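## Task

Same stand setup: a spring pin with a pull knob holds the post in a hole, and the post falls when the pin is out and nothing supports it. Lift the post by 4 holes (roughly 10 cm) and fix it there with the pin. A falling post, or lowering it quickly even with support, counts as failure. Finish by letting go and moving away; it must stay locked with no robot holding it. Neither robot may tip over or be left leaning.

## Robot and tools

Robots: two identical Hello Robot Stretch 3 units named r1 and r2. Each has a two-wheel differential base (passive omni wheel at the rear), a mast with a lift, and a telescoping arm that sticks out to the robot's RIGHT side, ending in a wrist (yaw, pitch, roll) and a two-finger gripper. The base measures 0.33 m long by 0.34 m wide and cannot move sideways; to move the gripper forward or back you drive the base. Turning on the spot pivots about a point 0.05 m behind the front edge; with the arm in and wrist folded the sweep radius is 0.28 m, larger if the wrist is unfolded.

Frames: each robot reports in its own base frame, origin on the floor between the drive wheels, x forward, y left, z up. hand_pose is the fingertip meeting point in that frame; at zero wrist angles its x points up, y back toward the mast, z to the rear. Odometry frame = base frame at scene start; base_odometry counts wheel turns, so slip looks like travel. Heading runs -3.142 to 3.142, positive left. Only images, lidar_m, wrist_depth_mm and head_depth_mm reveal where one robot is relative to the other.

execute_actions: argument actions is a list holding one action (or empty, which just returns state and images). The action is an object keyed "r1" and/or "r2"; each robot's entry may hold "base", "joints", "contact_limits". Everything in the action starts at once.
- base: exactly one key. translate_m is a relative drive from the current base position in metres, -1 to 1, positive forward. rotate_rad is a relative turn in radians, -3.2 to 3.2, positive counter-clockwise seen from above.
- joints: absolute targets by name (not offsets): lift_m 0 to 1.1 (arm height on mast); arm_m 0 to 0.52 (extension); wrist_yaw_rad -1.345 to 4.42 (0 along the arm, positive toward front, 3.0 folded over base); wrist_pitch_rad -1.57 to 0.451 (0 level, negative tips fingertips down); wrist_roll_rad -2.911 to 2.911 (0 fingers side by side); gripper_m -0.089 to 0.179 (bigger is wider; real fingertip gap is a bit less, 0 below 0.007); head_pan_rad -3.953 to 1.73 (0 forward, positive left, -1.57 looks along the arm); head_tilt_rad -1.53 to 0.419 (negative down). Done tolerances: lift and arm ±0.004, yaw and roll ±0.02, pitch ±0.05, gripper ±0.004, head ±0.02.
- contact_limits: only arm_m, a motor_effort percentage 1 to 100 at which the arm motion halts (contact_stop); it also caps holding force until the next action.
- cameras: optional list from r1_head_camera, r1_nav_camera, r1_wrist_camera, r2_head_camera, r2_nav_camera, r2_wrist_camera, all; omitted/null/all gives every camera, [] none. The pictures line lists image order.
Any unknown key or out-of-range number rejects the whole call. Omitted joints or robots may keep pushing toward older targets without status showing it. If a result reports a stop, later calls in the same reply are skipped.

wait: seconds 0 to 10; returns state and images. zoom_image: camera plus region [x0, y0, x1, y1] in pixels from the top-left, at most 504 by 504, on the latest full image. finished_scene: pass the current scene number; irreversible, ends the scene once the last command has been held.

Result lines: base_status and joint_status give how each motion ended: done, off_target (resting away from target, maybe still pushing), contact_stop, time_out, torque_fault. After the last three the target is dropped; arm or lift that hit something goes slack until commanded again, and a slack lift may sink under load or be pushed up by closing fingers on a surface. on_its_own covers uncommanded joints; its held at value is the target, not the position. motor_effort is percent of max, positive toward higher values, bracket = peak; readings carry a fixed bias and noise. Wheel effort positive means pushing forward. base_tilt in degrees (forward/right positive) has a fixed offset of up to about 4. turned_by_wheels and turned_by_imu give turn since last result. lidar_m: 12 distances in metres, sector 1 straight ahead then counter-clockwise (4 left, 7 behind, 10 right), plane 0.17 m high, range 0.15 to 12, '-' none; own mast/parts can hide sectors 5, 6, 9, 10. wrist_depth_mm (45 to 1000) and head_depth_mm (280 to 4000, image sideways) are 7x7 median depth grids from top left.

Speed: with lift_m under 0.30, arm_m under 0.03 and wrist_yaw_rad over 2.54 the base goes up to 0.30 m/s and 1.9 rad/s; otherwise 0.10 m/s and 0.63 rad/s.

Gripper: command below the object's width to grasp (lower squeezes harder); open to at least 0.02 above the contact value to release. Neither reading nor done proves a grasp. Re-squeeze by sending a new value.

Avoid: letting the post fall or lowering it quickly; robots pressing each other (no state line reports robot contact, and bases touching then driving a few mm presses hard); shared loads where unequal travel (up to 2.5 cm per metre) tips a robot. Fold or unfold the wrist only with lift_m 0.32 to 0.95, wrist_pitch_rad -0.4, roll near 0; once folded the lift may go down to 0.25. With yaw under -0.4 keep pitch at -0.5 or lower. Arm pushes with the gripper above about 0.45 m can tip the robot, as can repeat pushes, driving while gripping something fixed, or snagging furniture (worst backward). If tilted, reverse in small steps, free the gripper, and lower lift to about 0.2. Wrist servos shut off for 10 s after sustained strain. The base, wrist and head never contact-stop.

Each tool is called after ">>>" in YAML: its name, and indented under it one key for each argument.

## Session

>>> execute_actions:
  actions: []

Scene clock: 0.00 s.
r1.base_odometry: x=+0.000 y=+0.000 heading=+0.000 (m, m, rad; r1's odometry frame)
r1.turned_by_wheels: +0.000 (rad since the last result)
r1.turned_by_imu: +0.000 (rad since the last result)
r1.base_tilt: forward=+1.7 right=+1.9 (deg)
r1.lidar_m: 3.61 1.80 1.17 1.06 1.07 1.23 1.12 1.13 1.39 2.80 2.88 3.97
r1.head_depth_mm: 2118 3315 3932 3994 - 3326 2248 / 2118 3367 3902 3879 3902 3308 2256 / 2132 3310 3756 3769 3815 3264 2233 / 2162 3315 3769 3863 3813 3253 2233 / 2146 3417 3699 3777 3769 3273 2225 / 2167 3393 3604 3587 3633 3226 2207 / 2159 3427 3606 3526 3536 3210 2218
r1.base_status: not commanded
r1.joint_positions: lift_m=+0.461 arm_m=+0.002 wrist_yaw_rad=+2.894 wrist_pitch_rad=-0.557 wrist_roll_rad=-0.002 gripper_m=+0.037 head_pan_rad=+0.016 head_tilt_rad=+0.010
r1.joint_status: not commanded
r1.motor_effort: left_wheel=+1 right_wheel=+0 lift_m=+24 arm_m=-1 wrist_yaw_rad=+0 wrist_pitch_rad=+7 wrist_roll_rad=+0 gripper_m=+0 head_pan_rad=-1 head_tilt_rad=+1 (%)
r1.hand_pose: x=+0.0290 y=+0.0510 z=+0.4441 quat_wxyz=(+0.277, +0.698, +0.109, +0.652) (m; r1's base frame)
r1.wrist_depth_mm: - 909 - - - - - / 907 - - - - - - / 956 - - - - - - / 896 - 878 906 880 869 870 / 741 747 759 734 732 747 756 / 633 633 - 653 681 646 642 / 573 569 - 587 547 569 561
r2.base_odometry: x=+0.000 y=+0.000 heading=+0.000 (m, m, rad; r2's odometry frame)
r2.turned_by_wheels: +0.000 (rad since the last result)
r2.turned_by_imu: +0.000 (rad since the last result)
r2.base_tilt: forward=+1.6 right=-2.9 (deg)
r2.lidar_m: 1.17 0.77 0.71 0.71 0.89 1.40 1.42 1.76 3.61 5.58 3.65 3.36
r2.head_depth_mm: 2122 3090 3174 3199 3232 3178 2290 / 2117 3001 3254 3276 3275 3109 2280 / 2017 2237 2274 2309 2325 2341 2178 / 1694 1713 1724 1747 1762 1774 1784 / 1371 1386 1395 1411 1414 1431 1444 / 1154 1162 1171 1178 1180 1191 1204 / 998 1001 1002 1010 1021 1026 1036
r2.base_status: not commanded
r2.joint_positions: lift_m=+0.316 arm_m=-0.001 wrist_yaw_rad=+2.958 wrist_pitch_rad=-0.597 wrist_roll_rad=+0.017 gripper_m=+0.037 head_pan_rad=+0.018 head_tilt_rad=-0.017
r2.joint_status: not commanded
r2.motor_effort: left_wheel=+0 right_wheel=+0 lift_m=+27 arm_m=-1 wrist_yaw_rad=+1 wrist_pitch_rad=+5 wrist_roll_rad=+0 gripper_m=+0 head_pan_rad=+0 head_tilt_rad=+1 (%)
r2.hand_pose: x=+0.0151 y=+0.0515 z=+0.2909 quat_wxyz=(+0.271, +0.697, +0.143, +0.648) (m; r2's base frame)
r2.wrist_depth_mm: 898 821 793 748 717 681 655 / 932 - 862 821 788 752 703 / 777 - 771 750 741 729 741 / 647 629 649 636 630 622 625 / 560 563 571 560 557 544 535 / 496 - - - - 471 474 / - - - - 420 422 425
pictures: r1_head_camera (sideways: a quarter turn clockwise sets it upright), r1_nav_camera (sideways: a quarter turn counterclockwise sets it upright), r1_wrist_camera, r2_head_camera (sideways: a quarter turn clockwise sets it upright), r2_nav_camera (sideways: a quarter turn counterclockwise sets it upright), r2_wrist_camera
Images, in order (width x height): r1_head_camera 896x504, r1_nav_camera 672x504, r1_wrist_camera 644x364, r2_head_camera 896x504, r2_nav_camera 672x504, r2_wrist_camera 644x364.

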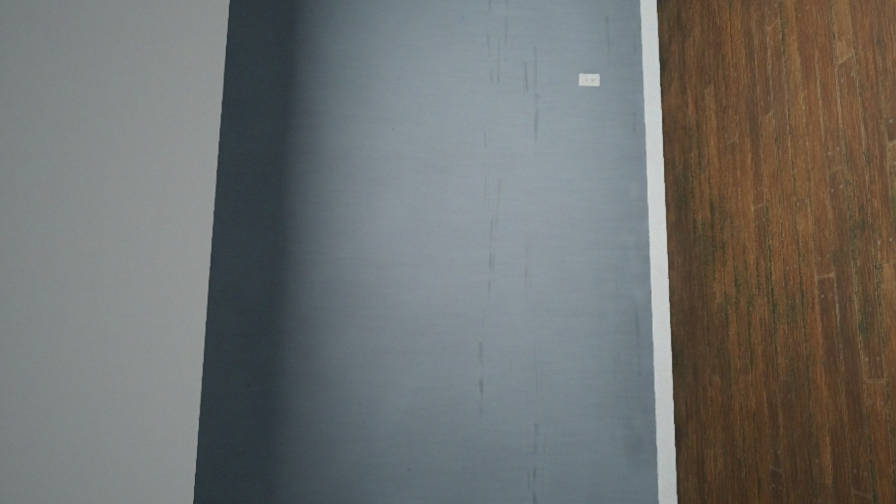

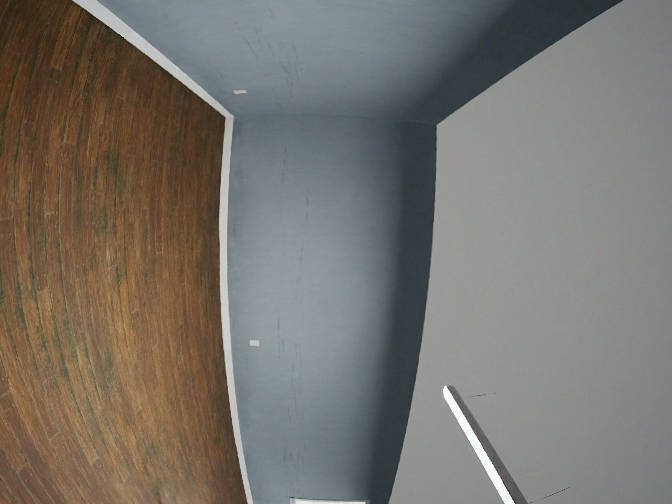

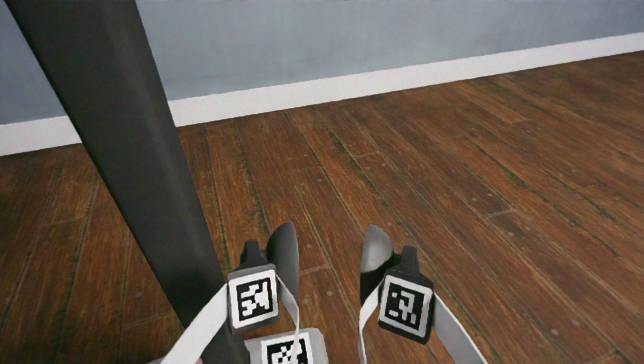

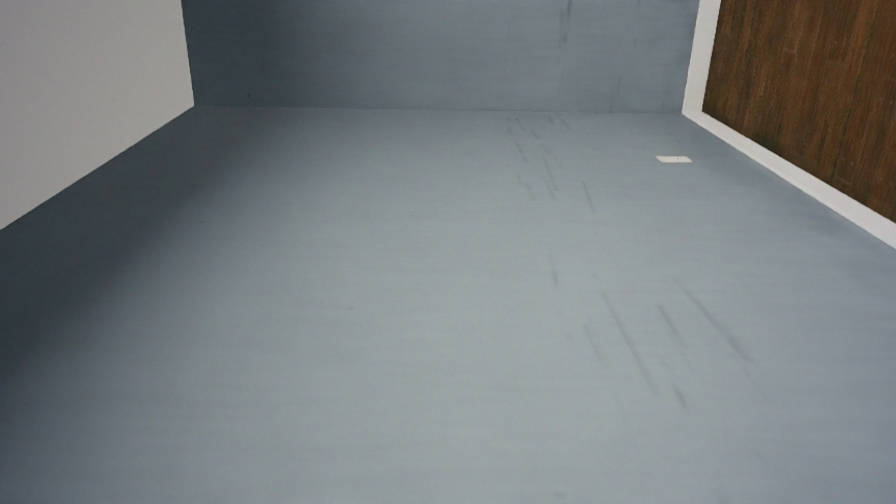

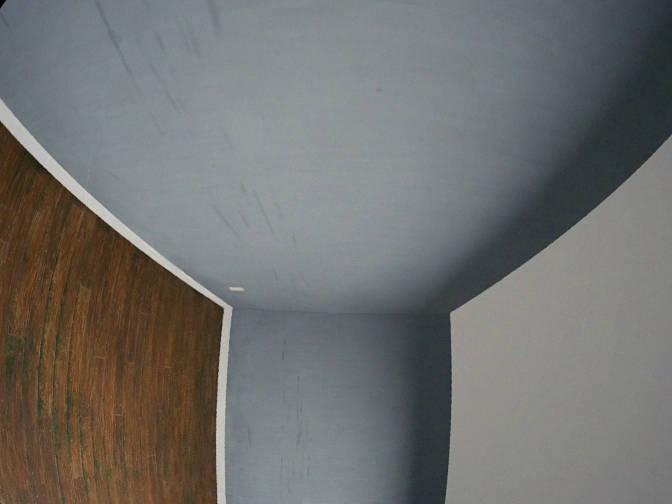

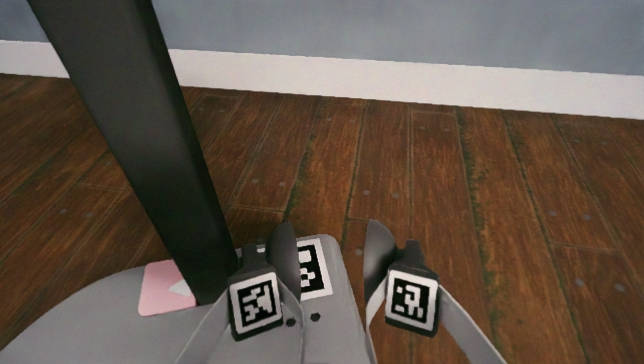

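>>> execute_actions:
  actions:
    - {"r1":{"base":{"rotate_rad":-0.95},"joints":{"lift_m":0.28,"wrist_pitch_rad":-0.4,"head_tilt_rad":-0.35,"head_pan_rad":0}},"r2":{"base":{"rotate_rad":-1.74},"joints":{"lift_m":0.28,"wrist_pitch_rad":-0.4,"head_tilt_rad":-0.35,"head_pan_rad":0}}}
  cameras: ["r1_head_camera","r2_head_camera"]

Scene clock: 9.97 s.
r1.base_odometry: x=+0.000 y=+0.000 heading=-0.950 (m, m, rad; r1's odometry frame)
r1.turned_by_wheels: -0.950 (rad since the last result)
r1.turned_by_imu: -0.953 (rad since the last result)
r1.base_tilt: forward=+1.6 right=+1.9 (deg)
r1.lidar_m: 2.88 3.80 3.62 1.58 1.12 1.06 1.09 1.18 1.12 1.15 1.53 3.73
r1.head_depth_mm: - - - 3537 2429 1824 1467 / - - - 3554 2390 1821 1475 / - - - 3490 2389 1817 1462 / - - - 3273 2380 1812 1451 / - - - 3404 2372 1821 1452 / - - - 3422 2352 1806 1449 / - - - 3415 2338 1792 1449
r1.base_status: done
r1.joint_positions: lift_m=+0.280 arm_m=+0.002 wrist_yaw_rad=+2.894 wrist_pitch_rad=-0.424 wrist_roll_rad=-0.002 gripper_m=+0.037 head_pan_rad=+0.007 head_tilt_rad=-0.346
r1.joint_status: all done
r1.motor_effort: left_wheel=+3(9) right_wheel=-3(11) lift_m=+21(20) arm_m=-1(1) wrist_yaw_rad=+0(0) wrist_pitch_rad=+12(13) wrist_roll_rad=+0(0) gripper_m=+1(1) head_pan_rad=-3(5) head_tilt_rad=-1(18) (%)
r1.hand_pose: x=+0.0336 y=+0.0694 z=+0.2915 quat_wxyz=(+0.233, +0.703, +0.063, +0.669) (m; r1's base frame)
r1.wrist_depth_mm: - - - - - - - / 896 - - - - - - / 914 - - - - - - / 739 - 736 756 770 767 774 / 596 - 632 610 626 612 615 / 505 499 - 507 525 516 523 / 448 - - 439 431 443 436
r2.base_odometry: x=+0.000 y=+0.000 heading=-1.740 (m, m, rad; r2's odometry frame)
r2.turned_by_wheels: -1.740 (rad since the last result)
r2.turned_by_imu: -1.725 (rad since the last result)
r2.base_tilt: forward=+1.6 right=-2.8 (deg)
r2.lidar_m: 7.26 4.00 3.36 1.54 0.84 0.71 0.71 0.80 1.32 1.40 1.58 2.61
r2.head_depth_mm: - - - 3710 2494 1863 1500 / - - - 3744 2495 1868 1502 / - - - 3732 2492 1877 1497 / - - - 3726 2499 1867 1499 / - - - 3701 2481 1880 1506 / - - - 3744 2488 1879 1504 / - - - 3720 2468 1872 1502
r2.base_status: done
r2.joint_positions: lift_m=+0.281 arm_m=-0.001 wrist_yaw_rad=+2.958 wrist_pitch_rad=-0.423 wrist_roll_rad=+0.017 gripper_m=+0.037 head_pan_rad=+0.007 head_tilt_rad=-0.347
r2.joint_status: all done
r2.motor_effort: left_wheel=+3(18) right_wheel=-3(8) lift_m=+13(27) arm_m=+0(1) wrist_yaw_rad=+0(1) wrist_pitch_rad=+10(10) wrist_roll_rad=+0(0) gripper_m=+0(0) head_pan_rad=-3(6) head_tilt_rad=-1(15) (%)
r2.hand_pose: x=+0.0197 y=+0.0765 z=+0.2922 quat_wxyz=(+0.212, +0.708, +0.083, +0.669) (m; r2's base frame)
r2.wrist_depth_mm: - - - - - - - / 862 - - - - - - / 875 - 994 996 986 961 927 / 801 - 780 734 742 731 730 / 637 605 634 611 630 609 610 / 533 533 - 538 - 521 509 / 474 - - - 441 445 439
pictures: r1_head_camera (sideways: a quarter turn clockwise sets it upright), r2_head_camera (sideways: a quarter turn clockwise sets it upright)
Images, in order (width x height): r1_head_camera 896x504, r2_head_camera 896x504.

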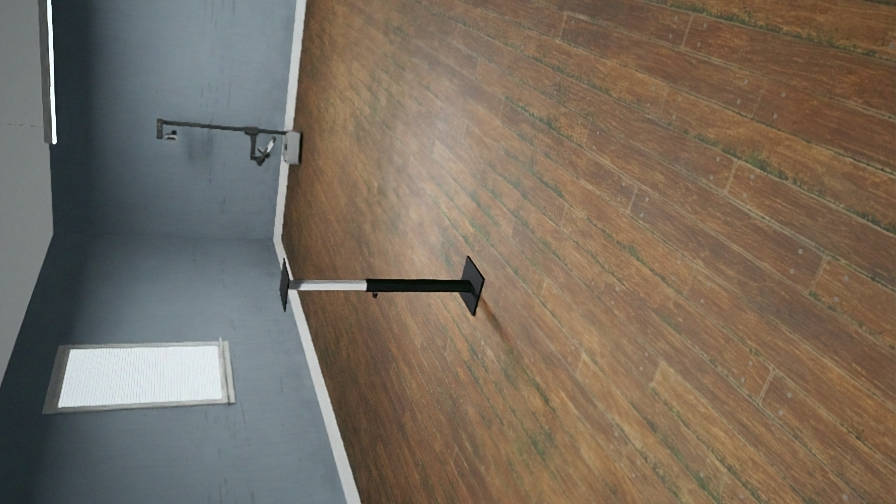

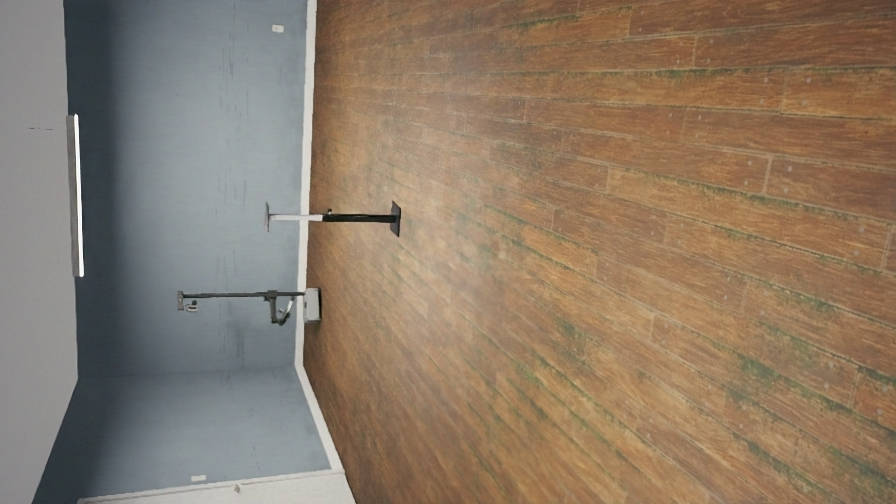

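>>> execute_actions:
  actions:
    - {"r1":{"base":{"rotate_rad":0.25}},"r2":{"base":{"rotate_rad":0.10}}}
  cameras: []

>>> execute_actions:
  actions:
    - {"r1":{"base":{"translate_m":1}},"r2":{"base":{"translate_m":1}}}
  cameras: []

>>> execute_actions:
  actions:
    - {"r1":{"base":{"translate_m":1},"joints":{"head_pan_rad":-0.6,"head_tilt_rad":-0.7}},"r2":{"base":{"translate_m":1},"joints":{"head_pan_rad":-0.25}}}
  cameras: ["r1_head_camera","r2_head_camera"]

Scene clock: 27.53 s.
r1.base_odometry: x=+0.000 y=+0.000 heading=-0.700 (m, m, rad; r1's odometry frame)
r1.turned_by_wheels: +0.250 (rad since the last result)
r1.turned_by_imu: +0.251 (rad since the last result)
r1.base_tilt: forward=+1.7 right=+1.9 (deg)
r1.lidar_m: 4.36 3.64 2.38 1.28 1.07 1.06 1.19 1.12 1.12 1.26 2.01 7.28
r1.head_depth_mm: - - - 3532 2421 1827 1468 / - - - 3338 2393 1824 1462 / - - - 3499 2360 1825 1458 / - - - 3485 2391 1829 1455 / - - - 3412 2370 1811 1459 / - - - 3378 2360 1794 1454 / 3747 3889 - 3454 2351 1783 1441
r1.base_status: done
r1.joint_positions: lift_m=+0.280 arm_m=+0.002 wrist_yaw_rad=+2.894 wrist_pitch_rad=-0.424 wrist_roll_rad=-0.002 gripper_m=+0.037 head_pan_rad=+0.007 head_tilt_rad=-0.346
r1.joint_status: not commanded
r1.motor_effort: left_wheel=-1(6) right_wheel=+3(10) lift_m=+21(22) arm_m=-2(1) wrist_yaw_rad=+1(0) wrist_pitch_rad=+12(12) wrist_roll_rad=-1(0) gripper_m=+0(1) head_pan_rad=-4(4) head_tilt_rad=-1(1) (%)
r1.hand_pose: x=+0.0336 y=+0.0694 z=+0.2915 quat_wxyz=(+0.233, +0.703, +0.063, +0.669) (m; r1's base frame)
r1.wrist_depth_mm: - - - - - - - / 831 - - - - - - / 864 - - - - - - / 730 - 753 759 772 770 754 / 596 - 631 615 623 611 611 / 510 494 - 512 527 522 512 / 450 - - 437 426 440 431
r2.base_odometry: x=+0.000 y=+0.000 heading=-1.640 (m, m, rad; r2's odometry frame)
r2.turned_by_wheels: +0.100 (rad since the last result)
r2.turned_by_imu: +0.099 (rad since the last result)
r2.base_tilt: forward=+1.6 right=-2.8 (deg)
r2.lidar_m: 6.09 3.77 3.34 1.30 0.79 0.71 0.71 0.85 1.41 1.41 1.68 3.12
r2.head_depth_mm: - - - 3729 2510 1876 1504 / - - - 3746 2472 1875 1509 / - - - 3733 2490 1866 1502 / - - - 3746 2471 1878 1501 / - - - 3715 2489 1871 1497 / - - - 3703 2486 1865 1500 / - - - 3745 2479 1870 1504
r2.base_status: done
r2.joint_positions: lift_m=+0.281 arm_m=-0.001 wrist_yaw_rad=+2.958 wrist_pitch_rad=-0.422 wrist_roll_rad=+0.017 gripper_m=+0.037 head_pan_rad=+0.007 head_tilt_rad=-0.347
r2.joint_status: not commanded
r2.motor_effort: left_wheel=-3(12) right_wheel=+2(8) lift_m=+14(13) arm_m=+0(0) wrist_yaw_rad=+1(0) wrist_pitch_rad=+10(10) wrist_roll_rad=+0(0) gripper_m=+0(0) head_pan_rad=-3(2) head_tilt_rad=-1(1) (%)
r2.hand_pose: x=+0.0197 y=+0.0765 z=+0.2922 quat_wxyz=(+0.212, +0.708, +0.083, +0.669) (m; r2's base frame)
r2.wrist_depth_mm: - - - - - - - / 769 - - - - - - / 791 - - 971 950 935 943 / 756 - 763 755 746 749 719 / 636 611 642 619 624 599 604 / 530 532 - 536 - 514 513 / 479 - - - 438 446 442
pictures: none
No camera images: the call's "cameras" was empty. Leave "cameras" out to get every camera's image.

Scene clock: 32.53 s.
r1.base_odometry: x=+0.765 y=-0.644 heading=-0.700 (m, m, rad; r1's odometry frame)
r1.turned_by_wheels: +0.000 (rad since the last result)
r1.turned_by_imu: +0.001 (rad since the last result)
r1.base_tilt: forward=+1.6 right=+1.9 (deg)
r1.lidar_m: 3.56 2.99 2.98 2.17 1.81 1.80 2.03 1.78 1.78 1.97 3.22 1.92
r1.head_depth_mm: - - - 3353 2309 1837 1463 / - - - 3553 2394 1821 1468 / - - - 3501 2380 1820 1463 / - - - 3475 2368 1816 1464 / 3718 3960 - 3476 2363 1809 1459 / 3344 3488 3804 3447 2389 1788 1447 / 3001 3247 3422 3429 2356 1784 1439
r1.base_status: done
r1.joint_positions: lift_m=+0.280 arm_m=+0.002 wrist_yaw_rad=+2.894 wrist_pitch_rad=-0.423 wrist_roll_rad=-0.002 gripper_m=+0.037 head_pan_rad=+0.007 head_tilt_rad=-0.346
r1.joint_status: not commanded
r1.motor_effort: left_wheel=-1(3) right_wheel=+2(10) lift_m=+21(21) arm_m=-1(1) wrist_yaw_rad=+0(0) wrist_pitch_rad=+12(12) wrist_roll_rad=+0(0) gripper_m=+0(0) head_pan_rad=-3(3) head_tilt_rad=-1(2) (%)
r1.hand_pose: x=+0.0337 y=+0.0695 z=+0.2917 quat_wxyz=(+0.233, +0.703, +0.062, +0.669) (m; r1's base frame)
r1.wrist_depth_mm: - - - - - - - / - - - - - - - / - - - - - - - / 762 - 747 764 788 748 778 / 613 - 629 617 626 614 619 / 506 501 - 504 532 514 528 / 444 - - 435 424 442 446
r2.base_odometry: x=-0.069 y=-0.998 heading=-1.640 (m, m, rad; r2's odometry frame)
r2.turned_by_wheels: +0.000 (rad since the last result)
r2.turned_by_imu: +0.003 (rad since the last result)
r2.base_tilt: forward=+1.6 right=-2.8 (deg)
r2.lidar_m: 3.52 3.39 3.03 3.02 1.86 1.66 1.67 1.93 1.72 1.73 2.06 3.86
r2.head_depth_mm: - - - 3769 2488 1863 1502 / - - - 3578 2485 1866 1498 / - - - 3728 2484 1864 1497 / - - - 3767 2475 1867 1506 / - - - 3747 2466 1860 1498 / - - - 3739 2478 1870 1502 / - - - 3732 2494 1862 1507
r2.base_status: done
r2.joint_positions: lift_m=+0.281 arm_m=-0.001 wrist_yaw_rad=+2.958 wrist_pitch_rad=-0.422 wrist_roll_rad=+0.017 gripper_m=+0.037 head_pan_rad=+0.007 head_tilt_rad=-0.347
r2.joint_status: not commanded
r2.motor_effort: left_wheel=-4(11) right_wheel=+3(9) lift_m=+14(13) arm_m=+0(0) wrist_yaw_rad=+1(0) wrist_pitch_rad=+9(10) wrist_roll_rad=+0(0) gripper_m=-1(0) head_pan_rad=-2(3) head_tilt_rad=-1(1) (%)
r2.hand_pose: x=+0.0197 y=+0.0766 z=+0.2924 quat_wxyz=(+0.212, +0.708, +0.082, +0.669) (m; r2's base frame)
r2.wrist_depth_mm: - - - - - - - / - - - - - - - / - - - 991 962 944 944 / 798 - 780 764 765 747 723 / 640 619 630 618 632 611 607 / 537 527 - 545 - 510 512 / 473 - - - 436 449 437
pictures: none
No camera images: the call's "cameras" was empty. Leave "cameras" out to get every camera's image.

Scene clock: 37.53 s.
r1.base_odometry: x=+1.529 y=-1.289 heading=-0.700 (m, m, rad; r1's odometry frame)
r1.turned_by_wheels: +0.000 (rad since the last result)
r1.turned_by_imu: +0.001 (rad since the last result)
r1.base_tilt: forward=+1.7 right=+1.9 (deg)
r1.lidar_m: 2.79 2.33 2.32 2.60 2.55 2.54 2.85 2.44 2.40 2.73 4.42 1.04
r1.head_depth_mm: - 3470 2496 1963 1628 1378 1198 / - 3385 2477 1962 1613 1376 1197 / - 3308 2463 1950 1608 1365 1189 / - 3329 2374 1781 1580 1371 1194 / - 3326 2433 1922 1597 1361 1187 / - 3237 2419 1927 1600 1358 1181 / - 3230 2408 1917 1597 1350 1177
r1.base_status: done
r1.joint_positions: lift_m=+0.280 arm_m=+0.002 wrist_yaw_rad=+2.894 wrist_pitch_rad=-0.423 wrist_roll_rad=-0.002 gripper_m=+0.037 head_pan_rad=-0.593 head_tilt_rad=-0.692
r1.joint_status: all done
r1.motor_effort: left_wheel=-3(4) right_wheel=+3(11) lift_m=+21(21) arm_m=-1(1) wrist_yaw_rad=+0(0) wrist_pitch_rad=+12(11) wrist_roll_rad=+0(0) gripper_m=+1(0) head_pan_rad=-3(38) head_tilt_rad=-3(19) (%)
r1.hand_pose: x=+0.0337 y=+0.0695 z=+0.2917 quat_wxyz=(+0.233, +0.703, +0.062, +0.669) (m; r1's base frame)
r1.wrist_depth_mm: - - - - - - - / - - - - - - - / - - - - - - - / 743 - 751 742 746 773 774 / 599 - 632 604 621 613 618 / 513 497 - 503 536 515 513 / 447 - - 435 429 444 441
r2.base_odometry: x=-0.139 y=-1.995 heading=-1.640 (m, m, rad; r2's odometry frame)
r2.turned_by_wheels: +0.000 (rad since the last result)
r2.turned_by_imu: +0.003 (rad since the last result)
r2.base_tilt: forward=+1.6 right=-2.9 (deg)
r2.lidar_m: 2.52 3.05 2.72 2.73 2.92 2.61 2.62 2.28 2.04 2.04 2.45 4.62
r2.head_depth_mm: - - - 3747 2472 1873 1501 / - - - 3753 2485 1878 1506 / - - - 3719 2492 1860 1499 / - - - 3481 2473 1872 1504 / - - - 3733 2496 1864 1499 / - - - 3673 2499 1878 1500 / - - - 3701 2483 1864 1506
r2.base_status: done
r2.joint_positions: lift_m=+0.281 arm_m=-0.001 wrist_yaw_rad=+2.958 wrist_pitch_rad=-0.422 wrist_roll_rad=+0.017 gripper_m=+0.037 head_pan_rad=-0.243 head_tilt_rad=-0.347
r2.joint_status: all done
r2.motor_effort: left_wheel=-5(9) right_wheel=+3(10) lift_m=+14(14) arm_m=+0(1) wrist_yaw_rad=+1(1) wrist_pitch_rad=+9(10) wrist_roll_rad=+0(0) gripper_m=+0(0) head_pan_rad=-2(19) head_tilt_rad=-1(1) (%)
r2.hand_pose: x=+0.0197 y=+0.0766 z=+0.2924 quat_wxyz=(+0.212, +0.708, +0.082, +0.669) (m; r2's base frame)
r2.wrist_depth_mm: - - - - - - - / - - - - - - - / - - - 977 953 943 944 / 798 - 777 751 739 736 729 / 651 617 631 614 639 608 604 / 536 531 - 539 - 518 506 / 466 - - - 436 448 439
pictures: r1_head_camera (sideways: a quarter turn clockwise sets it upright), r2_head_camera (sideways: a quarter turn clockwise sets it upright)
Images, in order (width x height): r1_head_camera 896x504, r2_head_camera 896x504.

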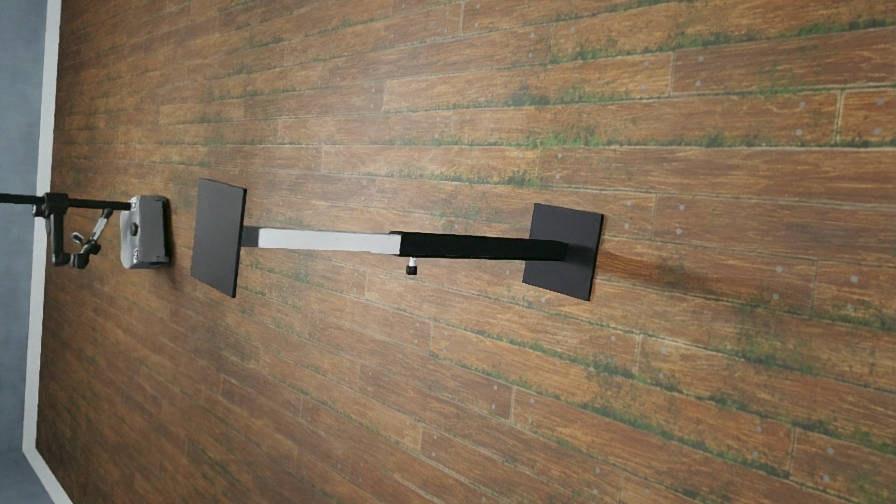

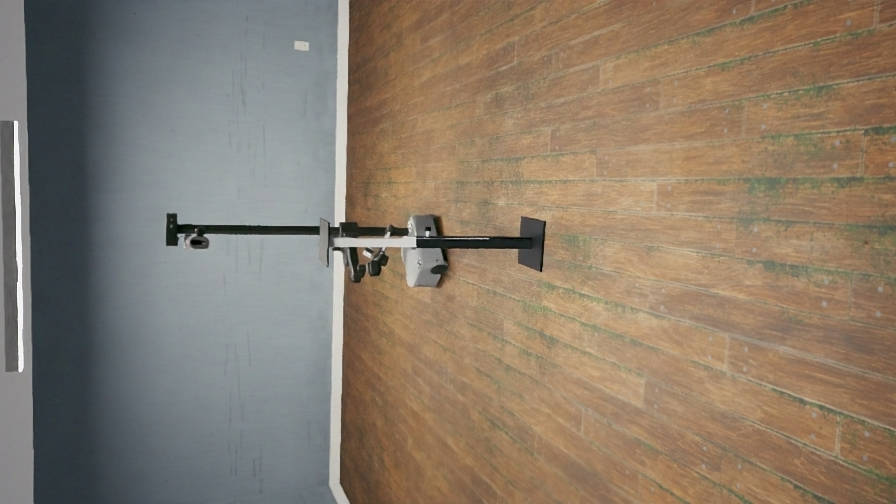

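>>> execute_actions:
  actions:
    - {"r1":{"base":{"rotate_rad":-0.11}},"r2":{"base":{"translate_m":1}}}
  cameras: []

>>> execute_actions:
  actions:
    - {"r1":{"base":{"translate_m":1}},"r2":{"base":{"translate_m":1}}}
  cameras: []

>>> execute_actions:
  actions:
    - {"r1":{"base":{"translate_m":0.39},"joints":{"head_pan_rad":-1.57,"head_tilt_rad":-0.75}},"r2":{"base":{"translate_m":0.75},"joints":{"head_pan_rad":-1.57,"head_tilt_rad":-0.75}}}
  cameras: []

>>> execute_actions:
  actions:
    - {"r1":{"base":{"rotate_rad":-0.70},"joints":{"lift_m":0.38}},"r2":{"base":{"rotate_rad":-0.41},"joints":{"lift_m":0.45}}}
  cameras: []

>>> execute_actions:
  actions:
    - {"r1":{"joints":{"wrist_yaw_rad":0,"gripper_m":0.06}},"r2":{"joints":{"lift_m":0.7,"wrist_yaw_rad":0,"gripper_m":0.1}}}
  cameras: []

>>> execute_actions:
  actions:
    - {"r1":{"joints":{"wrist_pitch_rad":0.03,"arm_m":0.1}},"r2":{"joints":{"wrist_pitch_rad":0.03,"wrist_roll_rad":0}}}
  cameras: ["r1_head_camera","r2_head_camera","r1_wrist_camera","r2_wrist_camera"]

Scene clock: 67.97 s.
r1.base_odometry: x=+1.529 y=-1.289 heading=-0.810 (m, m, rad; r1's odometry frame)
r1.turned_by_wheels: -0.110 (rad since the last result)
r1.turned_by_imu: -0.108 (rad since the last result)
r1.base_tilt: forward=+1.6 right=+1.8 (deg)
r1.lidar_m: 3.02 2.36 2.32 2.49 2.59 2.54 2.72 2.47 2.41 2.60 3.81 1.04
r1.head_depth_mm: - 3438 2508 1953 1623 1370 1195 / - 3423 2469 1955 1610 1383 1202 / - 3377 2480 1956 1611 1367 1194 / - 2809 2432 1953 1607 1376 1199 / - 3266 2332 1773 1552 1367 1184 / - 3319 2421 1920 1588 1364 1185 / - 3236 2395 1906 1589 1361 1180
r1.base_status: done
r1.joint_positions: lift_m=+0.280 arm_m=+0.002 wrist_yaw_rad=+2.894 wrist_pitch_rad=-0.423 wrist_roll_rad=-0.002 gripper_m=+0.037 head_pan_rad=-0.593 head_tilt_rad=-0.692
r1.joint_status: not commanded
r1.motor_effort: left_wheel=+3(5) right_wheel=-3(8) lift_m=+21(21) arm_m=-1(1) wrist_yaw_rad=+0(0) wrist_pitch_rad=+12(12) wrist_roll_rad=+0(0) gripper_m=+1(0) head_pan_rad=-3(4) head_tilt_rad=-3(3) (%)
r1.hand_pose: x=+0.0337 y=+0.0695 z=+0.2917 quat_wxyz=(+0.233, +0.703, +0.062, +0.669) (m; r1's base frame)
r1.wrist_depth_mm: - - - - - - - / - - - - - - - / - - - - - - - / 748 - 755 747 758 766 758 / 600 - 629 617 618 604 621 / 500 501 - 514 530 507 514 / 441 - - 437 423 439 444
r2.base_odometry: x=-0.208 y=-2.993 heading=-1.640 (m, m, rad; r2's odometry frame)
r2.turned_by_wheels: +0.000 (rad since the last result)
r2.turned_by_imu: +0.003 (rad since the last result)
r2.base_tilt: forward=+1.6 right=-2.9 (deg)
r2.lidar_m: 4.31 2.67 2.40 2.40 2.89 3.55 3.57 2.64 2.36 2.36 2.85 1.56
r2.head_depth_mm: - - - 3704 2493 1867 1501 / - - - 3263 2353 1870 1505 / - - - 2853 2481 1847 1500 / - - - 3686 2492 1872 1501 / - - - 3689 2483 1865 1502 / - - - 3732 2494 1873 1506 / - - - 3685 2492 1872 1504
r2.base_status: done
r2.joint_positions: lift_m=+0.281 arm_m=-0.001 wrist_yaw_rad=+2.958 wrist_pitch_rad=-0.422 wrist_roll_rad=+0.017 gripper_m=+0.037 head_pan_rad=-0.243 head_tilt_rad=-0.347
r2.joint_status: not commanded
r2.motor_effort: left_wheel=-5(10) right_wheel=+3(10) lift_m=+13(13) arm_m=+0(0) wrist_yaw_rad=+0(1) wrist_pitch_rad=+9(10) wrist_roll_rad=+0(0) gripper_m=+0(0) head_pan_rad=-2(2) head_tilt_rad=-2(1) (%)
r2.hand_pose: x=+0.0197 y=+0.0766 z=+0.2924 quat_wxyz=(+0.212, +0.708, +0.082, +0.669) (m; r2's base frame)
r2.wrist_depth_mm: - - - - - - - / - - - - - - - / - - 978 980 975 925 950 / 784 - 771 762 770 740 729 / 636 624 630 609 635 609 604 / 542 533 - 543 - 517 507 / 473 - - - 440 444 440
pictures: none
No camera images: the call's "cameras" was empty. Leave "cameras" out to get every camera's image.

Scene clock: 72.97 s.
r1.base_odometry: x=+2.219 y=-2.013 heading=-0.810 (m, m, rad; r1's odometry frame)
r1.turned_by_wheels: +0.000 (rad since the last result)
r1.turned_by_imu: +0.001 (rad since the last result)
r1.base_tilt: forward=+1.6 right=+1.9 (deg)
r1.lidar_m: 2.28 1.78 1.75 1.87 2.75 3.32 3.57 3.01 2.98 0.51 4.71 5.10
r1.head_depth_mm: - 3354 2485 1985 1621 1380 1202 / - 3392 2468 1956 1615 1380 1199 / - 3387 2465 1945 1608 1374 1188 / - 3340 2435 1944 1602 1372 1194 / - 3296 2451 1935 1591 1365 1191 / - 3235 2426 1913 1600 1358 1185 / - 3247 2412 1917 1596 1348 1179
r1.base_status: done
r1.joint_positions: lift_m=+0.280 arm_m=+0.002 wrist_yaw_rad=+2.894 wrist_pitch_rad=-0.423 wrist_roll_rad=-0.002 gripper_m=+0.037 head_pan_rad=-0.593 head_tilt_rad=-0.692
r1.joint_status: not commanded
r1.motor_effort: left_wheel=+1(9) right_wheel=-3(7) lift_m=+22(21) arm_m=-1(1) wrist_yaw_rad=+0(0) wrist_pitch_rad=+12(12) wrist_roll_rad=+0(0) gripper_m=+1(2) head_pan_rad=-3(3) head_tilt_rad=-4(2) (%)
r1.hand_pose: x=+0.0337 y=+0.0695 z=+0.2917 quat_wxyz=(+0.233, +0.703, +0.062, +0.669) (m; r1's base frame)
r1.wrist_depth_mm: - - - - - - - / - - - - - - - / - - - - - - - / 744 - 758 756 758 755 782 / 605 - 632 608 624 610 624 / 495 498 - 509 521 514 512 / 445 - - 444 422 443 443
r2.base_odometry: x=-0.278 y=-3.990 heading=-1.640 (m, m, rad; r2's odometry frame)
r2.turned_by_wheels: +0.000 (rad since the last result)
r2.turned_by_imu: +0.003 (rad since the last result)
r2.base_tilt: forward=+1.6 right=-2.8 (deg)
r2.lidar_m: 3.72 2.29 2.08 2.08 2.51 4.48 4.54 3.00 2.68 2.70 0.75 4.22
r2.head_depth_mm: 3623 3876 - 3685 2478 1869 1504 / 3653 3938 - 3724 2498 1863 1501 / 3715 3935 - 3730 2495 1881 1500 / 3733 3881 - 3705 2489 1859 1498 / 3783 3978 - 3737 2456 1862 1507 / 3805 - - 3693 2478 1865 1505 / 3861 - - 3721 2472 1875 1504
r2.base_status: done
r2.joint_positions: lift_m=+0.281 arm_m=-0.001 wrist_yaw_rad=+2.958 wrist_pitch_rad=-0.422 wrist_roll_rad=+0.017 gripper_m=+0.037 head_pan_rad=-0.243 head_tilt_rad=-0.347
r2.joint_status: not commanded
r2.motor_effort: left_wheel=-4(10) right_wheel=+3(10) lift_m=+13(14) arm_m=+0(0) wrist_yaw_rad=+1(0) wrist_pitch_rad=+9(9) wrist_roll_rad=+0(1) gripper_m=+0(0) head_pan_rad=-3(3) head_tilt_rad=-1(1) (%)
r2.hand_pose: x=+0.0197 y=+0.0766 z=+0.2924 quat_wxyz=(+0.212, +0.708, +0.082, +0.669) (m; r2's base frame)
r2.wrist_depth_mm: - - - - - - - / - - - - - - - / - - - - 992 961 899 / 790 - 760 762 744 758 733 / 636 625 641 619 624 597 615 / 537 529 - 539 - 513 510 / 471 - - - 445 448 447
pictures: none
No camera images: the call's "cameras" was empty. Leave "cameras" out to get every camera's image.

Scene clock: 77.33 s.
r1.base_odometry: x=+2.488 y=-2.295 heading=-0.810 (m, m, rad; r1's odometry frame)
r1.turned_by_wheels: +0.000 (rad since the last result)
r1.turned_by_imu: +0.001 (rad since the last result)
r1.base_tilt: forward=+1.6 right=+1.9 (deg)
r1.lidar_m: 1.98 1.55 1.52 1.63 2.40 3.65 3.92 3.26 0.68 3.44 5.09 4.41
r1.head_depth_mm: 2983 3021 2290 1869 1570 1336 1182 / 3211 3011 2266 1859 1559 1339 1179 / 3420 2989 2287 1837 1559 1336 1177 / 3609 2968 2267 1855 1539 1335 1170 / 3806 2922 2251 1838 1535 1330 1171 / 3971 2920 2245 1837 1540 1322 1167 / - 2914 2222 1815 1530 1323 1165
r1.base_status: done
r1.joint_positions: lift_m=+0.280 arm_m=+0.002 wrist_yaw_rad=+2.894 wrist_pitch_rad=-0.423 wrist_roll_rad=-0.002 gripper_m=+0.037 head_pan_rad=-1.563 head_tilt_rad=-0.741
r1.joint_status: all done
r1.motor_effort: left_wheel=+2(9) right_wheel=-3(4) lift_m=+22(21) arm_m=-2(1) wrist_yaw_rad=+1(0) wrist_pitch_rad=+11(12) wrist_roll_rad=+0(0) gripper_m=+0(0) head_pan_rad=-4(48) head_tilt_rad=-4(8) (%)
r1.hand_pose: x=+0.0337 y=+0.0695 z=+0.2917 quat_wxyz=(+0.233, +0.703, +0.062, +0.669) (m; r1's base frame)
r1.wrist_depth_mm: - - - - - - - / - - - - - - - / - - - - - - - / 744 - 738 762 758 762 773 / 593 - 636 604 630 607 612 / 507 500 - 509 522 511 512 / 446 - - 434 428 446 444
r2.base_odometry: x=-0.330 y=-4.739 heading=-1.641 (m, m, rad; r2's odometry frame)
r2.turned_by_wheels: +0.000 (rad since the last result)
r2.turned_by_imu: +0.002 (rad since the last result)
r2.base_tilt: forward=+1.6 right=-2.9 (deg)
r2.lidar_m: 3.25 2.01 1.81 1.83 2.21 4.25 5.24 3.27 0.68 2.94 3.56 3.52
r2.head_depth_mm: 2539 2783 1458 1592 1495 1298 1186 / 2615 2831 2328 1776 1571 1340 1181 / 2710 2925 2357 1879 1576 1347 1187 / 2781 2969 2343 1882 1577 1345 1183 / 2898 3116 2351 1894 1576 1352 1189 / 2995 3129 2364 1888 1584 1355 1185 / 3115 3130 2351 1890 1581 1352 1195
r2.base_status: done
r2.joint_positions: lift_m=+0.281 arm_m=-0.001 wrist_yaw_rad=+2.958 wrist_pitch_rad=-0.422 wrist_roll_rad=+0.017 gripper_m=+0.037 head_pan_rad=-1.563 head_tilt_rad=-0.741
r2.joint_status: all done
r2.motor_effort: left_wheel=-4(10) right_wheel=+3(9) lift_m=+14(13) arm_m=-1(1) wrist_yaw_rad=-1(0) wrist_pitch_rad=+9(9) wrist_roll_rad=+0(0) gripper_m=+0(0) head_pan_rad=-3(36) head_tilt_rad=-4(21) (%)
r2.hand_pose: x=+0.0197 y=+0.0766 z=+0.2924 quat_wxyz=(+0.212, +0.708, +0.082, +0.669) (m; r2's base frame)
r2.wrist_depth_mm: - - - - - - - / - - - - - - - / - - 973 - 976 932 934 / 779 - 756 748 748 754 738 / 628 611 640 622 636 603 604 / 534 539 - 532 - 509 506 / 475 - - - 435 446 443
pictures: none
No camera images: the call's "cameras" was empty. Leave "cameras" out to get every camera's image.

Scene clock: 79.70 s.
r1.base_odometry: x=+2.488 y=-2.295 heading=-1.510 (m, m, rad; r1's odometry frame)
r1.turned_by_wheels: -0.700 (rad since the last result)
r1.turned_by_imu: -0.702 (rad since the last result)
r1.base_tilt: forward=+1.6 right=+1.9 (deg)
r1.lidar_m: 5.06 2.34 1.62 1.53 1.55 2.02 3.65 3.73 3.39 0.68 3.31 4.25
r1.head_depth_mm: 3031 3043 2312 1851 1562 1346 1186 / 2963 2972 2252 1856 1566 1345 1178 / 2954 2990 2116 1846 1560 1344 1173 / 2808 1552 815 1697 1489 1314 1170 / 2921 1467 2042 1744 1548 1325 1171 / 2906 2944 2265 1837 1531 1323 1163 / 2880 2897 2236 1807 1531 1328 1165
r1.base_status: done
r1.joint_positions: lift_m=+0.380 arm_m=+0.002 wrist_yaw_rad=+2.894 wrist_pitch_rad=-0.423 wrist_roll_rad=-0.002 gripper_m=+0.037 head_pan_rad=-1.563 head_tilt_rad=-0.741
r1.joint_status: all done
r1.motor_effort: left_wheel=+3(9) right_wheel=-3(10) lift_m=+28(27) arm_m=-1(1) wrist_yaw_rad=+0(0) wrist_pitch_rad=+12(12) wrist_roll_rad=+0(0) gripper_m=+1(1) head_pan_rad=-4(4) head_tilt_rad=-3(3) (%)
r1.hand_pose: x=+0.0337 y=+0.0695 z=+0.3914 quat_wxyz=(+0.233, +0.703, +0.062, +0.669) (m; r1's base frame)
r1.wrist_depth_mm: - - - - - - - / - - - - - - - / - - - - - - - / 915 - 938 939 947 945 964 / 719 - 764 749 776 755 755 / 623 607 - 628 650 612 620 / 538 529 529 541 531 539 549
r2.base_odometry: x=-0.330 y=-4.739 heading=-2.051 (m, m, rad; r2's odometry frame)
r2.turned_by_wheels: -0.410 (rad since the last result)
r2.turned_by_imu: -0.407 (rad since the last result)
r2.base_tilt: forward=+1.6 right=-2.9 (deg)
r2.lidar_m: 3.51 2.81 1.92 1.81 1.86 2.42 5.20 4.51 3.11 0.68 2.99 3.74
r2.head_depth_mm: 2688 2919 2327 1878 1566 1348 1177 / 2677 2883 2338 1880 1559 1348 1183 / 2641 2872 796 1832 1534 1334 1184 / 2588 2751 797 1704 1533 1321 1188 / 2639 2813 2356 1782 1578 1350 1186 / 2609 2879 2350 1886 1581 1357 1186 / 2585 2866 2352 1895 1578 1356 1190
r2.base_status: done
r2.joint_positions: lift_m=+0.449 arm_m=-0.001 wrist_yaw_rad=+2.958 wrist_pitch_rad=-0.421 wrist_roll_rad=+0.017 gripper_m=+0.037 head_pan_rad=-1.563 head_tilt_rad=-0.741
r2.joint_status: all done
r2.motor_effort: left_wheel=+3(14) right_wheel=-3(9) lift_m=+36(41) arm_m=-1(0) wrist_yaw_rad=+1(1) wrist_pitch_rad=+9(9) wrist_roll_rad=+1(0) gripper_m=+0(0) head_pan_rad=-3(3) head_tilt_rad=-3(3) (%)
r2.hand_pose: x=+0.0197 y=+0.0767 z=+0.4614 quat_wxyz=(+0.212, +0.708, +0.082, +0.669) (m; r2's base frame)
r2.wrist_depth_mm: - - - - - - - / - - - - - - - / - - - - - - - / - - - - - - - / 901 839 894 869 899 852 853 / 760 766 - 723 - 740 725 / 650 647 - 636 620 627 623
pictures: none
No camera images: the call's "cameras" was empty. Leave "cameras" out to get every camera's image.

Scene clock: 82.80 s.
r1.base_odometry: x=+2.488 y=-2.295 heading=-1.510 (m, m, rad; r1's odometry frame)
r1.turned_by_wheels: +0.000 (rad since the last result)
r1.turned_by_imu: +0.001 (rad since the last result)
r1.base_tilt: forward=+1.6 right=+1.9 (deg)
r1.lidar_m: 5.06 2.34 1.62 1.52 1.55 2.02 3.66 3.74 3.39 0.68 3.30 4.27
r1.head_depth_mm: 3012 3025 2308 1871 1559 1350 1177 / 2998 3027 2296 1854 1562 1343 1173 / 2989 2990 2132 1857 1552 1334 1176 / 2825 1517 813 1699 1480 1328 1195 / 1269 2982 2038 1735 1546 1324 1168 / 2929 2950 2237 1821 1531 1327 1160 / 2911 2932 2242 1810 1529 1324 1170
r1.base_status: not commanded
r1.joint_positions: lift_m=+0.380 arm_m=+0.002 wrist_yaw_rad=+0.002 wrist_pitch_rad=-0.423 wrist_roll_rad=-0.002 gripper_m=+0.060 head_pan_rad=-1.563 head_tilt_rad=-0.741
r1.joint_status: all done
r1.motor_effort: left_wheel=+2(2) right_wheel=-2(3) lift_m=+28(27) arm_m=-1(1) wrist_yaw_rad=-1(2) wrist_pitch_rad=+11(12) wrist_roll_rad=+0(0) gripper_m=+0(77) head_pan_rad=-3(4) head_tilt_rad=-4(4) (%)
r1.hand_pose: x=-0.0210 y=-0.3712 z=+0.3914 quat_wxyz=(+0.693, +0.150, -0.690, -0.148) (m; r1's base frame)
r1.wrist_depth_mm: - - - - - - - / - - - - - - - / - - - - - - - / 904 919 932 884 943 965 914 / 744 753 773 701 761 767 763 / 609 634 - 611 - 630 640 / 538 535 516 541 529 550 550
r2.base_odometry: x=-0.330 y=-4.739 heading=-2.051 (m, m, rad; r2's odometry frame)
r2.turned_by_wheels: +0.000 (rad since the last result)
r2.turned_by_imu: +0.000 (rad since the last result)
r2.base_tilt: forward=+1.7 right=-2.9 (deg)
r2.lidar_m: 3.51 2.81 1.92 1.81 1.86 2.41 5.21 4.52 3.12 0.68 2.99 3.75
r2.head_depth_mm: 2664 2901 2324 1880 1565 1347 1224 / 2676 2897 2323 1877 1571 1353 1224 / 2653 2866 795 1832 1528 1365 - / 2587 2730 797 1698 1532 1315 1166 / 2623 2839 2336 1789 1577 1350 1180 / 2584 2861 2362 1889 1572 1350 1187 / 2588 2874 2356 1893 1570 1357 1187
r2.base_status: not commanded
r2.joint_positions: lift_m=+0.699 arm_m=-0.001 wrist_yaw_rad=+0.003 wrist_pitch_rad=-0.421 wrist_roll_rad=+0.017 gripper_m=+0.100 head_pan_rad=-1.563 head_tilt_rad=-0.741
r2.joint_status: all done
r2.motor_effort: left_wheel=+3(3) right_wheel=-2(2) lift_m=+36(36) arm_m=+0(0) wrist_yaw_rad=-2(0) wrist_pitch_rad=+9(9) wrist_roll_rad=+1(0) gripper_m=+0(97) head_pan_rad=-3(2) head_tilt_rad=-3(3) (%)
r2.hand_pose: x=-0.0210 y=-0.3675 z=+0.7114 quat_wxyz=(+0.686, +0.148, -0.697, -0.149) (m; r2's base frame)
r2.wrist_depth_mm: - - - - - - - / - - - - - - - / - - - - - - - / - - - - - - - / - - - - - - - / - - - - - - - / 944 905 920 892 877 879 886
pictures: none
No camera images: the call's "cameras" was empty. Leave "cameras" out to get every camera's image.

Scene clock: 84.77 s.
r1.base_odometry: x=+2.488 y=-2.295 heading=-1.510 (m, m, rad; r1's odometry frame)
r1.turned_by_wheels: +0.000 (rad since the last result)
r1.turned_by_imu: +0.000 (rad since the last result)
r1.base_tilt: forward=+1.6 right=+1.9 (deg)
r1.lidar_m: 5.01 2.34 1.62 1.52 1.56 2.02 3.66 3.74 3.39 0.68 3.30 4.25
r1.head_depth_mm: 3006 3070 2294 1864 1567 1346 1177 / 3016 3022 2290 1867 1551 1338 1178 / 2939 3008 2131 1841 1539 1336 - / 1333 1585 814 1700 1484 1336 1136 / 1263 2925 2049 1736 1545 1335 1168 / 2876 2974 2237 1825 1552 1336 1166 / 2884 2932 2219 1823 1534 1325 1164
r1.base_status: not commanded
r1.joint_positions: lift_m=+0.380 arm_m=+0.100 wrist_yaw_rad=+0.001 wrist_pitch_rad=+0.002 wrist_roll_rad=-0.002 gripper_m=+0.060 head_pan_rad=-1.563 head_tilt_rad=-0.741
r1.joint_status: all done
r1.motor_effort: left_wheel=+3(3) right_wheel=-3(2) lift_m=+28(27) arm_m=+2(1) wrist_yaw_rad=-1(1) wrist_pitch_rad=+14(14) wrist_roll_rad=+0(0) gripper_m=+0(1) head_pan_rad=-4(3) head_tilt_rad=-4(2) (%)
r1.hand_pose: x=-0.0211 y=-0.5010 z=+0.4950 quat_wxyz=(+0.708, +0.000, -0.706, +0.001) (m; r1's base frame)
r1.wrist_depth_mm: - - - - - - - / - - - - - - - / - - - - - - - / - - - - - - - / - - - - - - - / - - - 928 - - - / 859 876 839 831 872 921 915
r2.base_odometry: x=-0.330 y=-4.739 heading=-2.051 (m, m, rad; r2's odometry frame)
r2.turned_by_wheels: +0.000 (rad since the last result)
r2.turned_by_imu: +0.000 (rad since the last result)
r2.base_tilt: forward=+1.6 right=-2.9 (deg)
r2.lidar_m: 3.51 2.81 1.92 1.81 1.86 2.42 5.18 4.50 3.12 0.69 2.99 3.71
r2.head_depth_mm: 2703 2886 2328 1874 1567 1340 1222 / 2649 2879 2328 1881 1568 1349 1221 / 2639 2874 796 1813 1533 1399 - / 2561 2725 796 1703 1532 1363 1171 / 2614 2830 2358 1797 1578 1352 1187 / 2587 2871 2350 1897 1581 1350 1186 / 2566 2842 2349 1903 1586 1355 1185
r2.base_status: not commanded
r2.joint_positions: lift_m=+0.699 arm_m=-0.001 wrist_yaw_rad=+0.003 wrist_pitch_rad=+0.004 wrist_roll_rad=+0.007 gripper_m=+0.100 head_pan_rad=-1.563 head_tilt_rad=-0.741
r2.joint_status: all done
r2.motor_effort: left_wheel=+3(3) right_wheel=-3(2) lift_m=+36(36) arm_m=+0(0) wrist_yaw_rad=-3(2) wrist_pitch_rad=+11(11) wrist_roll_rad=-2(3) gripper_m=+0(0) head_pan_rad=-3(2) head_tilt_rad=-3(3) (%)
r2.hand_pose: x=-0.0208 y=-0.3998 z=+0.8150 quat_wxyz=(+0.705, +0.000, -0.709, +0.002) (m; r2's base frame)
r2.wrist_depth_mm: - - - - - - - / - - - - - - - / - - - - - - - / - - - - - - - / - - - - - - - / - - - - - - - / - - - - - - -
pictures: r1_head_camera (sideways: a quarter turn clockwise sets it upright), r1_wrist_camera, r2_head_camera (sideways: a quarter turn clockwise sets it upright), r2_wrist_camera
Images, in order (width x height): r1_head_camera 896x504, r1_wrist_camera 644x364, r2_head_camera 896x504, r2_wrist_camera 644x364.

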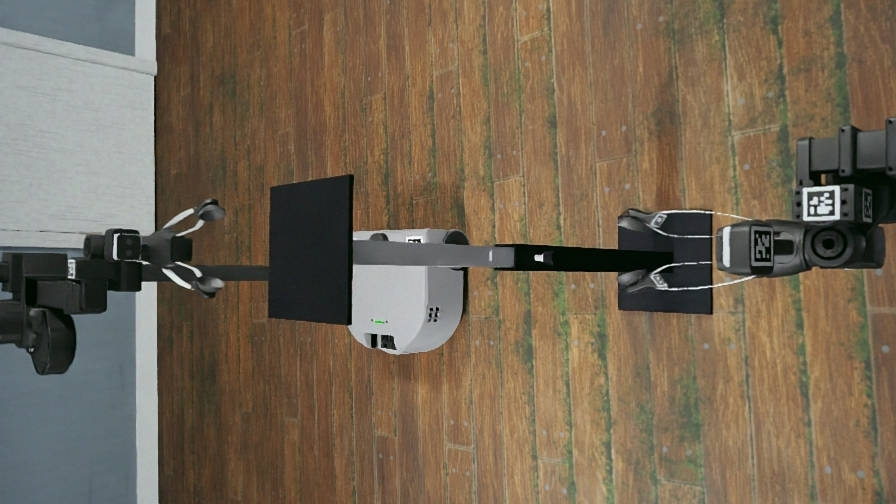

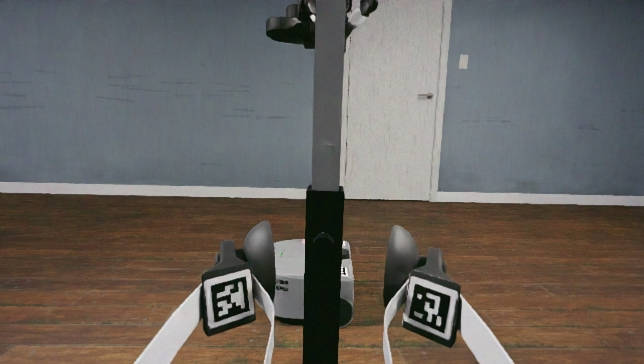

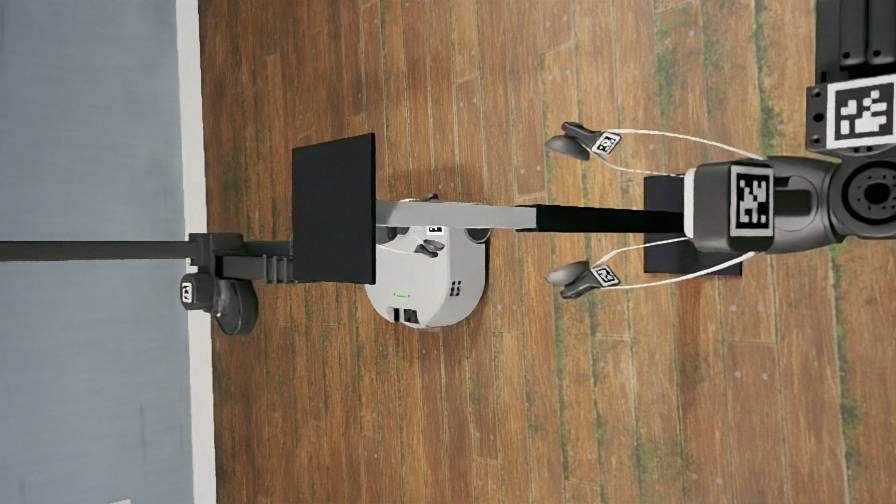

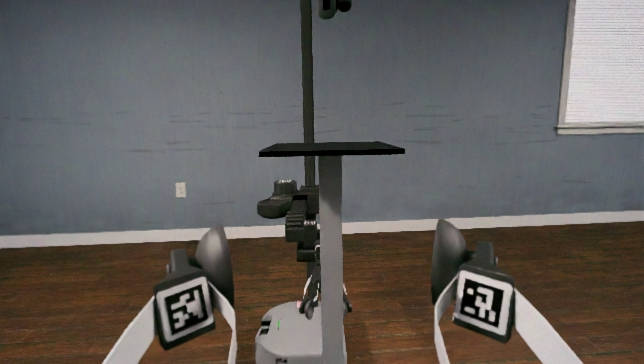

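>>> execute_actions:
  actions:
    - {"r1":{"joints":{"lift_m":0.335,"arm_m":0.21}},"r2":{"joints":{"lift_m":0.685,"arm_m":0.18}}}
  cameras: ["r1_head_camera","r1_wrist_camera","r2_wrist_camera"]

Scene clock: 96.40 s.
r1.base_odometry: x=+2.488 y=-2.295 heading=-1.510 (m, m, rad; r1's odometry frame)
r1.turned_by_wheels: +0.000 (rad since the last result)
r1.turned_by_imu: +0.001 (rad since the last result)
r1.base_tilt: forward=+1.6 right=+1.9 (deg)
r1.lidar_m: 5.02 2.34 1.62 1.53 1.55 2.02 3.65 3.72 3.42 0.68 3.29 4.26
r1.head_depth_mm: 3032 3029 2278 1847 1546 1345 1181 / 2979 3078 2276 1866 1562 1338 1174 / 2989 2998 2145 1852 1550 1360 1154 / 2815 1016 815 1695 1433 1346 1162 / 1280 2848 2043 1741 1537 1329 1171 / 2944 2943 2242 1822 1528 1324 1169 / 2906 2942 2240 1807 1533 1321 1163
r1.base_status: not commanded
r1.joint_positions: lift_m=+0.335 arm_m=+0.210 wrist_yaw_rad=+0.001 wrist_pitch_rad=+0.003 wrist_roll_rad=-0.002 gripper_m=+0.060 head_pan_rad=-1.563 head_tilt_rad=-0.741
r1.joint_status: all done
r1.motor_effort: left_wheel=+3(4) right_wheel=-2(3) lift_m=+21(24) arm_m=+3(2) wrist_yaw_rad=-1(0) wrist_pitch_rad=+13(14) wrist_roll_rad=+0(0) gripper_m=+0(0) head_pan_rad=-3(4) head_tilt_rad=-3(3) (%)
r1.hand_pose: x=-0.0211 y=-0.6110 z=+0.4506 quat_wxyz=(+0.708, +0.000, -0.706, +0.001) (m; r1's base frame)
r1.wrist_depth_mm: - - - 867 - - - / - - - - - - - / - - - - - - - / - - - 234 - - - / - - - 239 - - - / - - - 243 - - - / 801 785 775 254 812 866 840
r2.base_odometry: x=-0.330 y=-4.739 heading=-2.051 (m, m, rad; r2's odometry frame)
r2.turned_by_wheels: +0.000 (rad since the last result)
r2.turned_by_imu: -0.001 (rad since the last result)
r2.base_tilt: forward=+1.6 right=-2.9 (deg)
r2.lidar_m: 3.51 2.81 1.92 1.81 1.86 2.42 5.19 4.52 3.12 0.69 2.98 3.74
r2.head_depth_mm: 2664 2907 2327 1865 1591 1407 - / 2661 2893 2328 1862 1680 1297 1188 / 2636 2857 796 1847 - 1299 1185 / 2578 2813 798 1679 1572 1328 1185 / 2607 2864 2272 1776 1579 1350 1181 / 2597 2862 2345 1893 1571 1353 1187 / 2587 2863 2370 1889 1587 1354 1188
r2.base_status: not commanded
r2.joint_positions: lift_m=+0.686 arm_m=+0.180 wrist_yaw_rad=+0.001 wrist_pitch_rad=+0.005 wrist_roll_rad=+0.006 gripper_m=+0.100 head_pan_rad=-1.563 head_tilt_rad=-0.741
r2.joint_status: all done
r2.motor_effort: left_wheel=+3(3) right_wheel=-3(3) lift_m=+13(30) arm_m=+4(5) wrist_yaw_rad=-1(2) wrist_pitch_rad=+11(11) wrist_roll_rad=-2(2) gripper_m=+0(0) head_pan_rad=-3(2) head_tilt_rad=-2(3) (%)
r2.hand_pose: x=-0.0211 y=-0.5810 z=+0.8015 quat_wxyz=(+0.705, -0.001, -0.709, +0.002) (m; r2's base frame)
r2.wrist_depth_mm: - - - - - - - / - - - - - - - / - - - - - - - / - - - - - - - / - - - 903 - - - / - - - 660 - - - / - - - 687 - - -
pictures: r1_head_camera (sideways: a quarter turn clockwise sets it upright), r1_wrist_camera, r2_wrist_camera
Images, in order (width x height): r1_head_camera 896x504, r1_wrist_camera 644x364, r2_wrist_camera 644x364.

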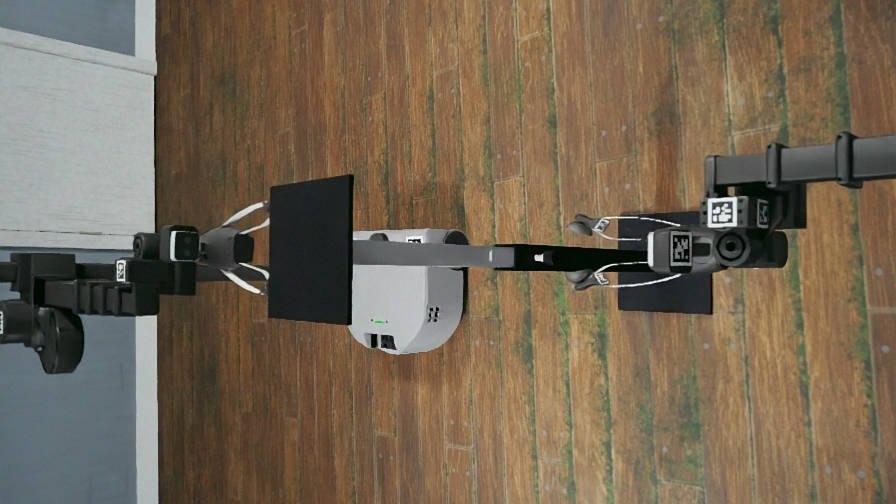

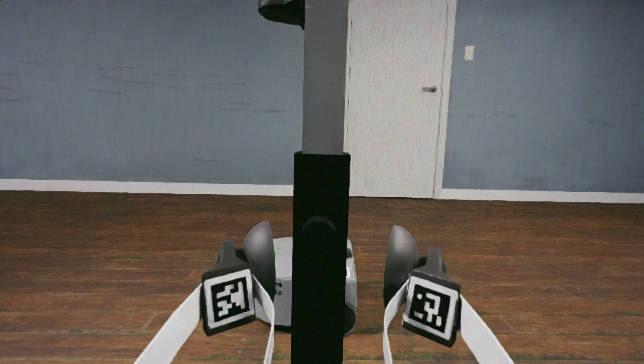

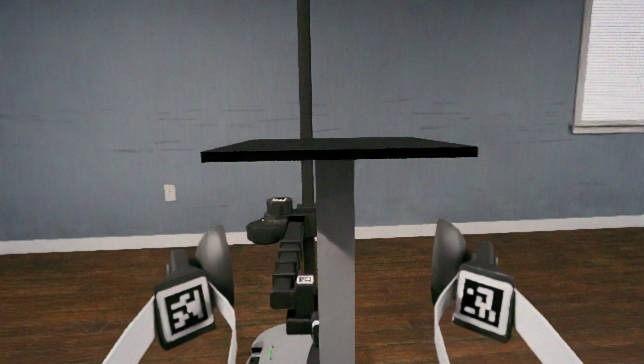

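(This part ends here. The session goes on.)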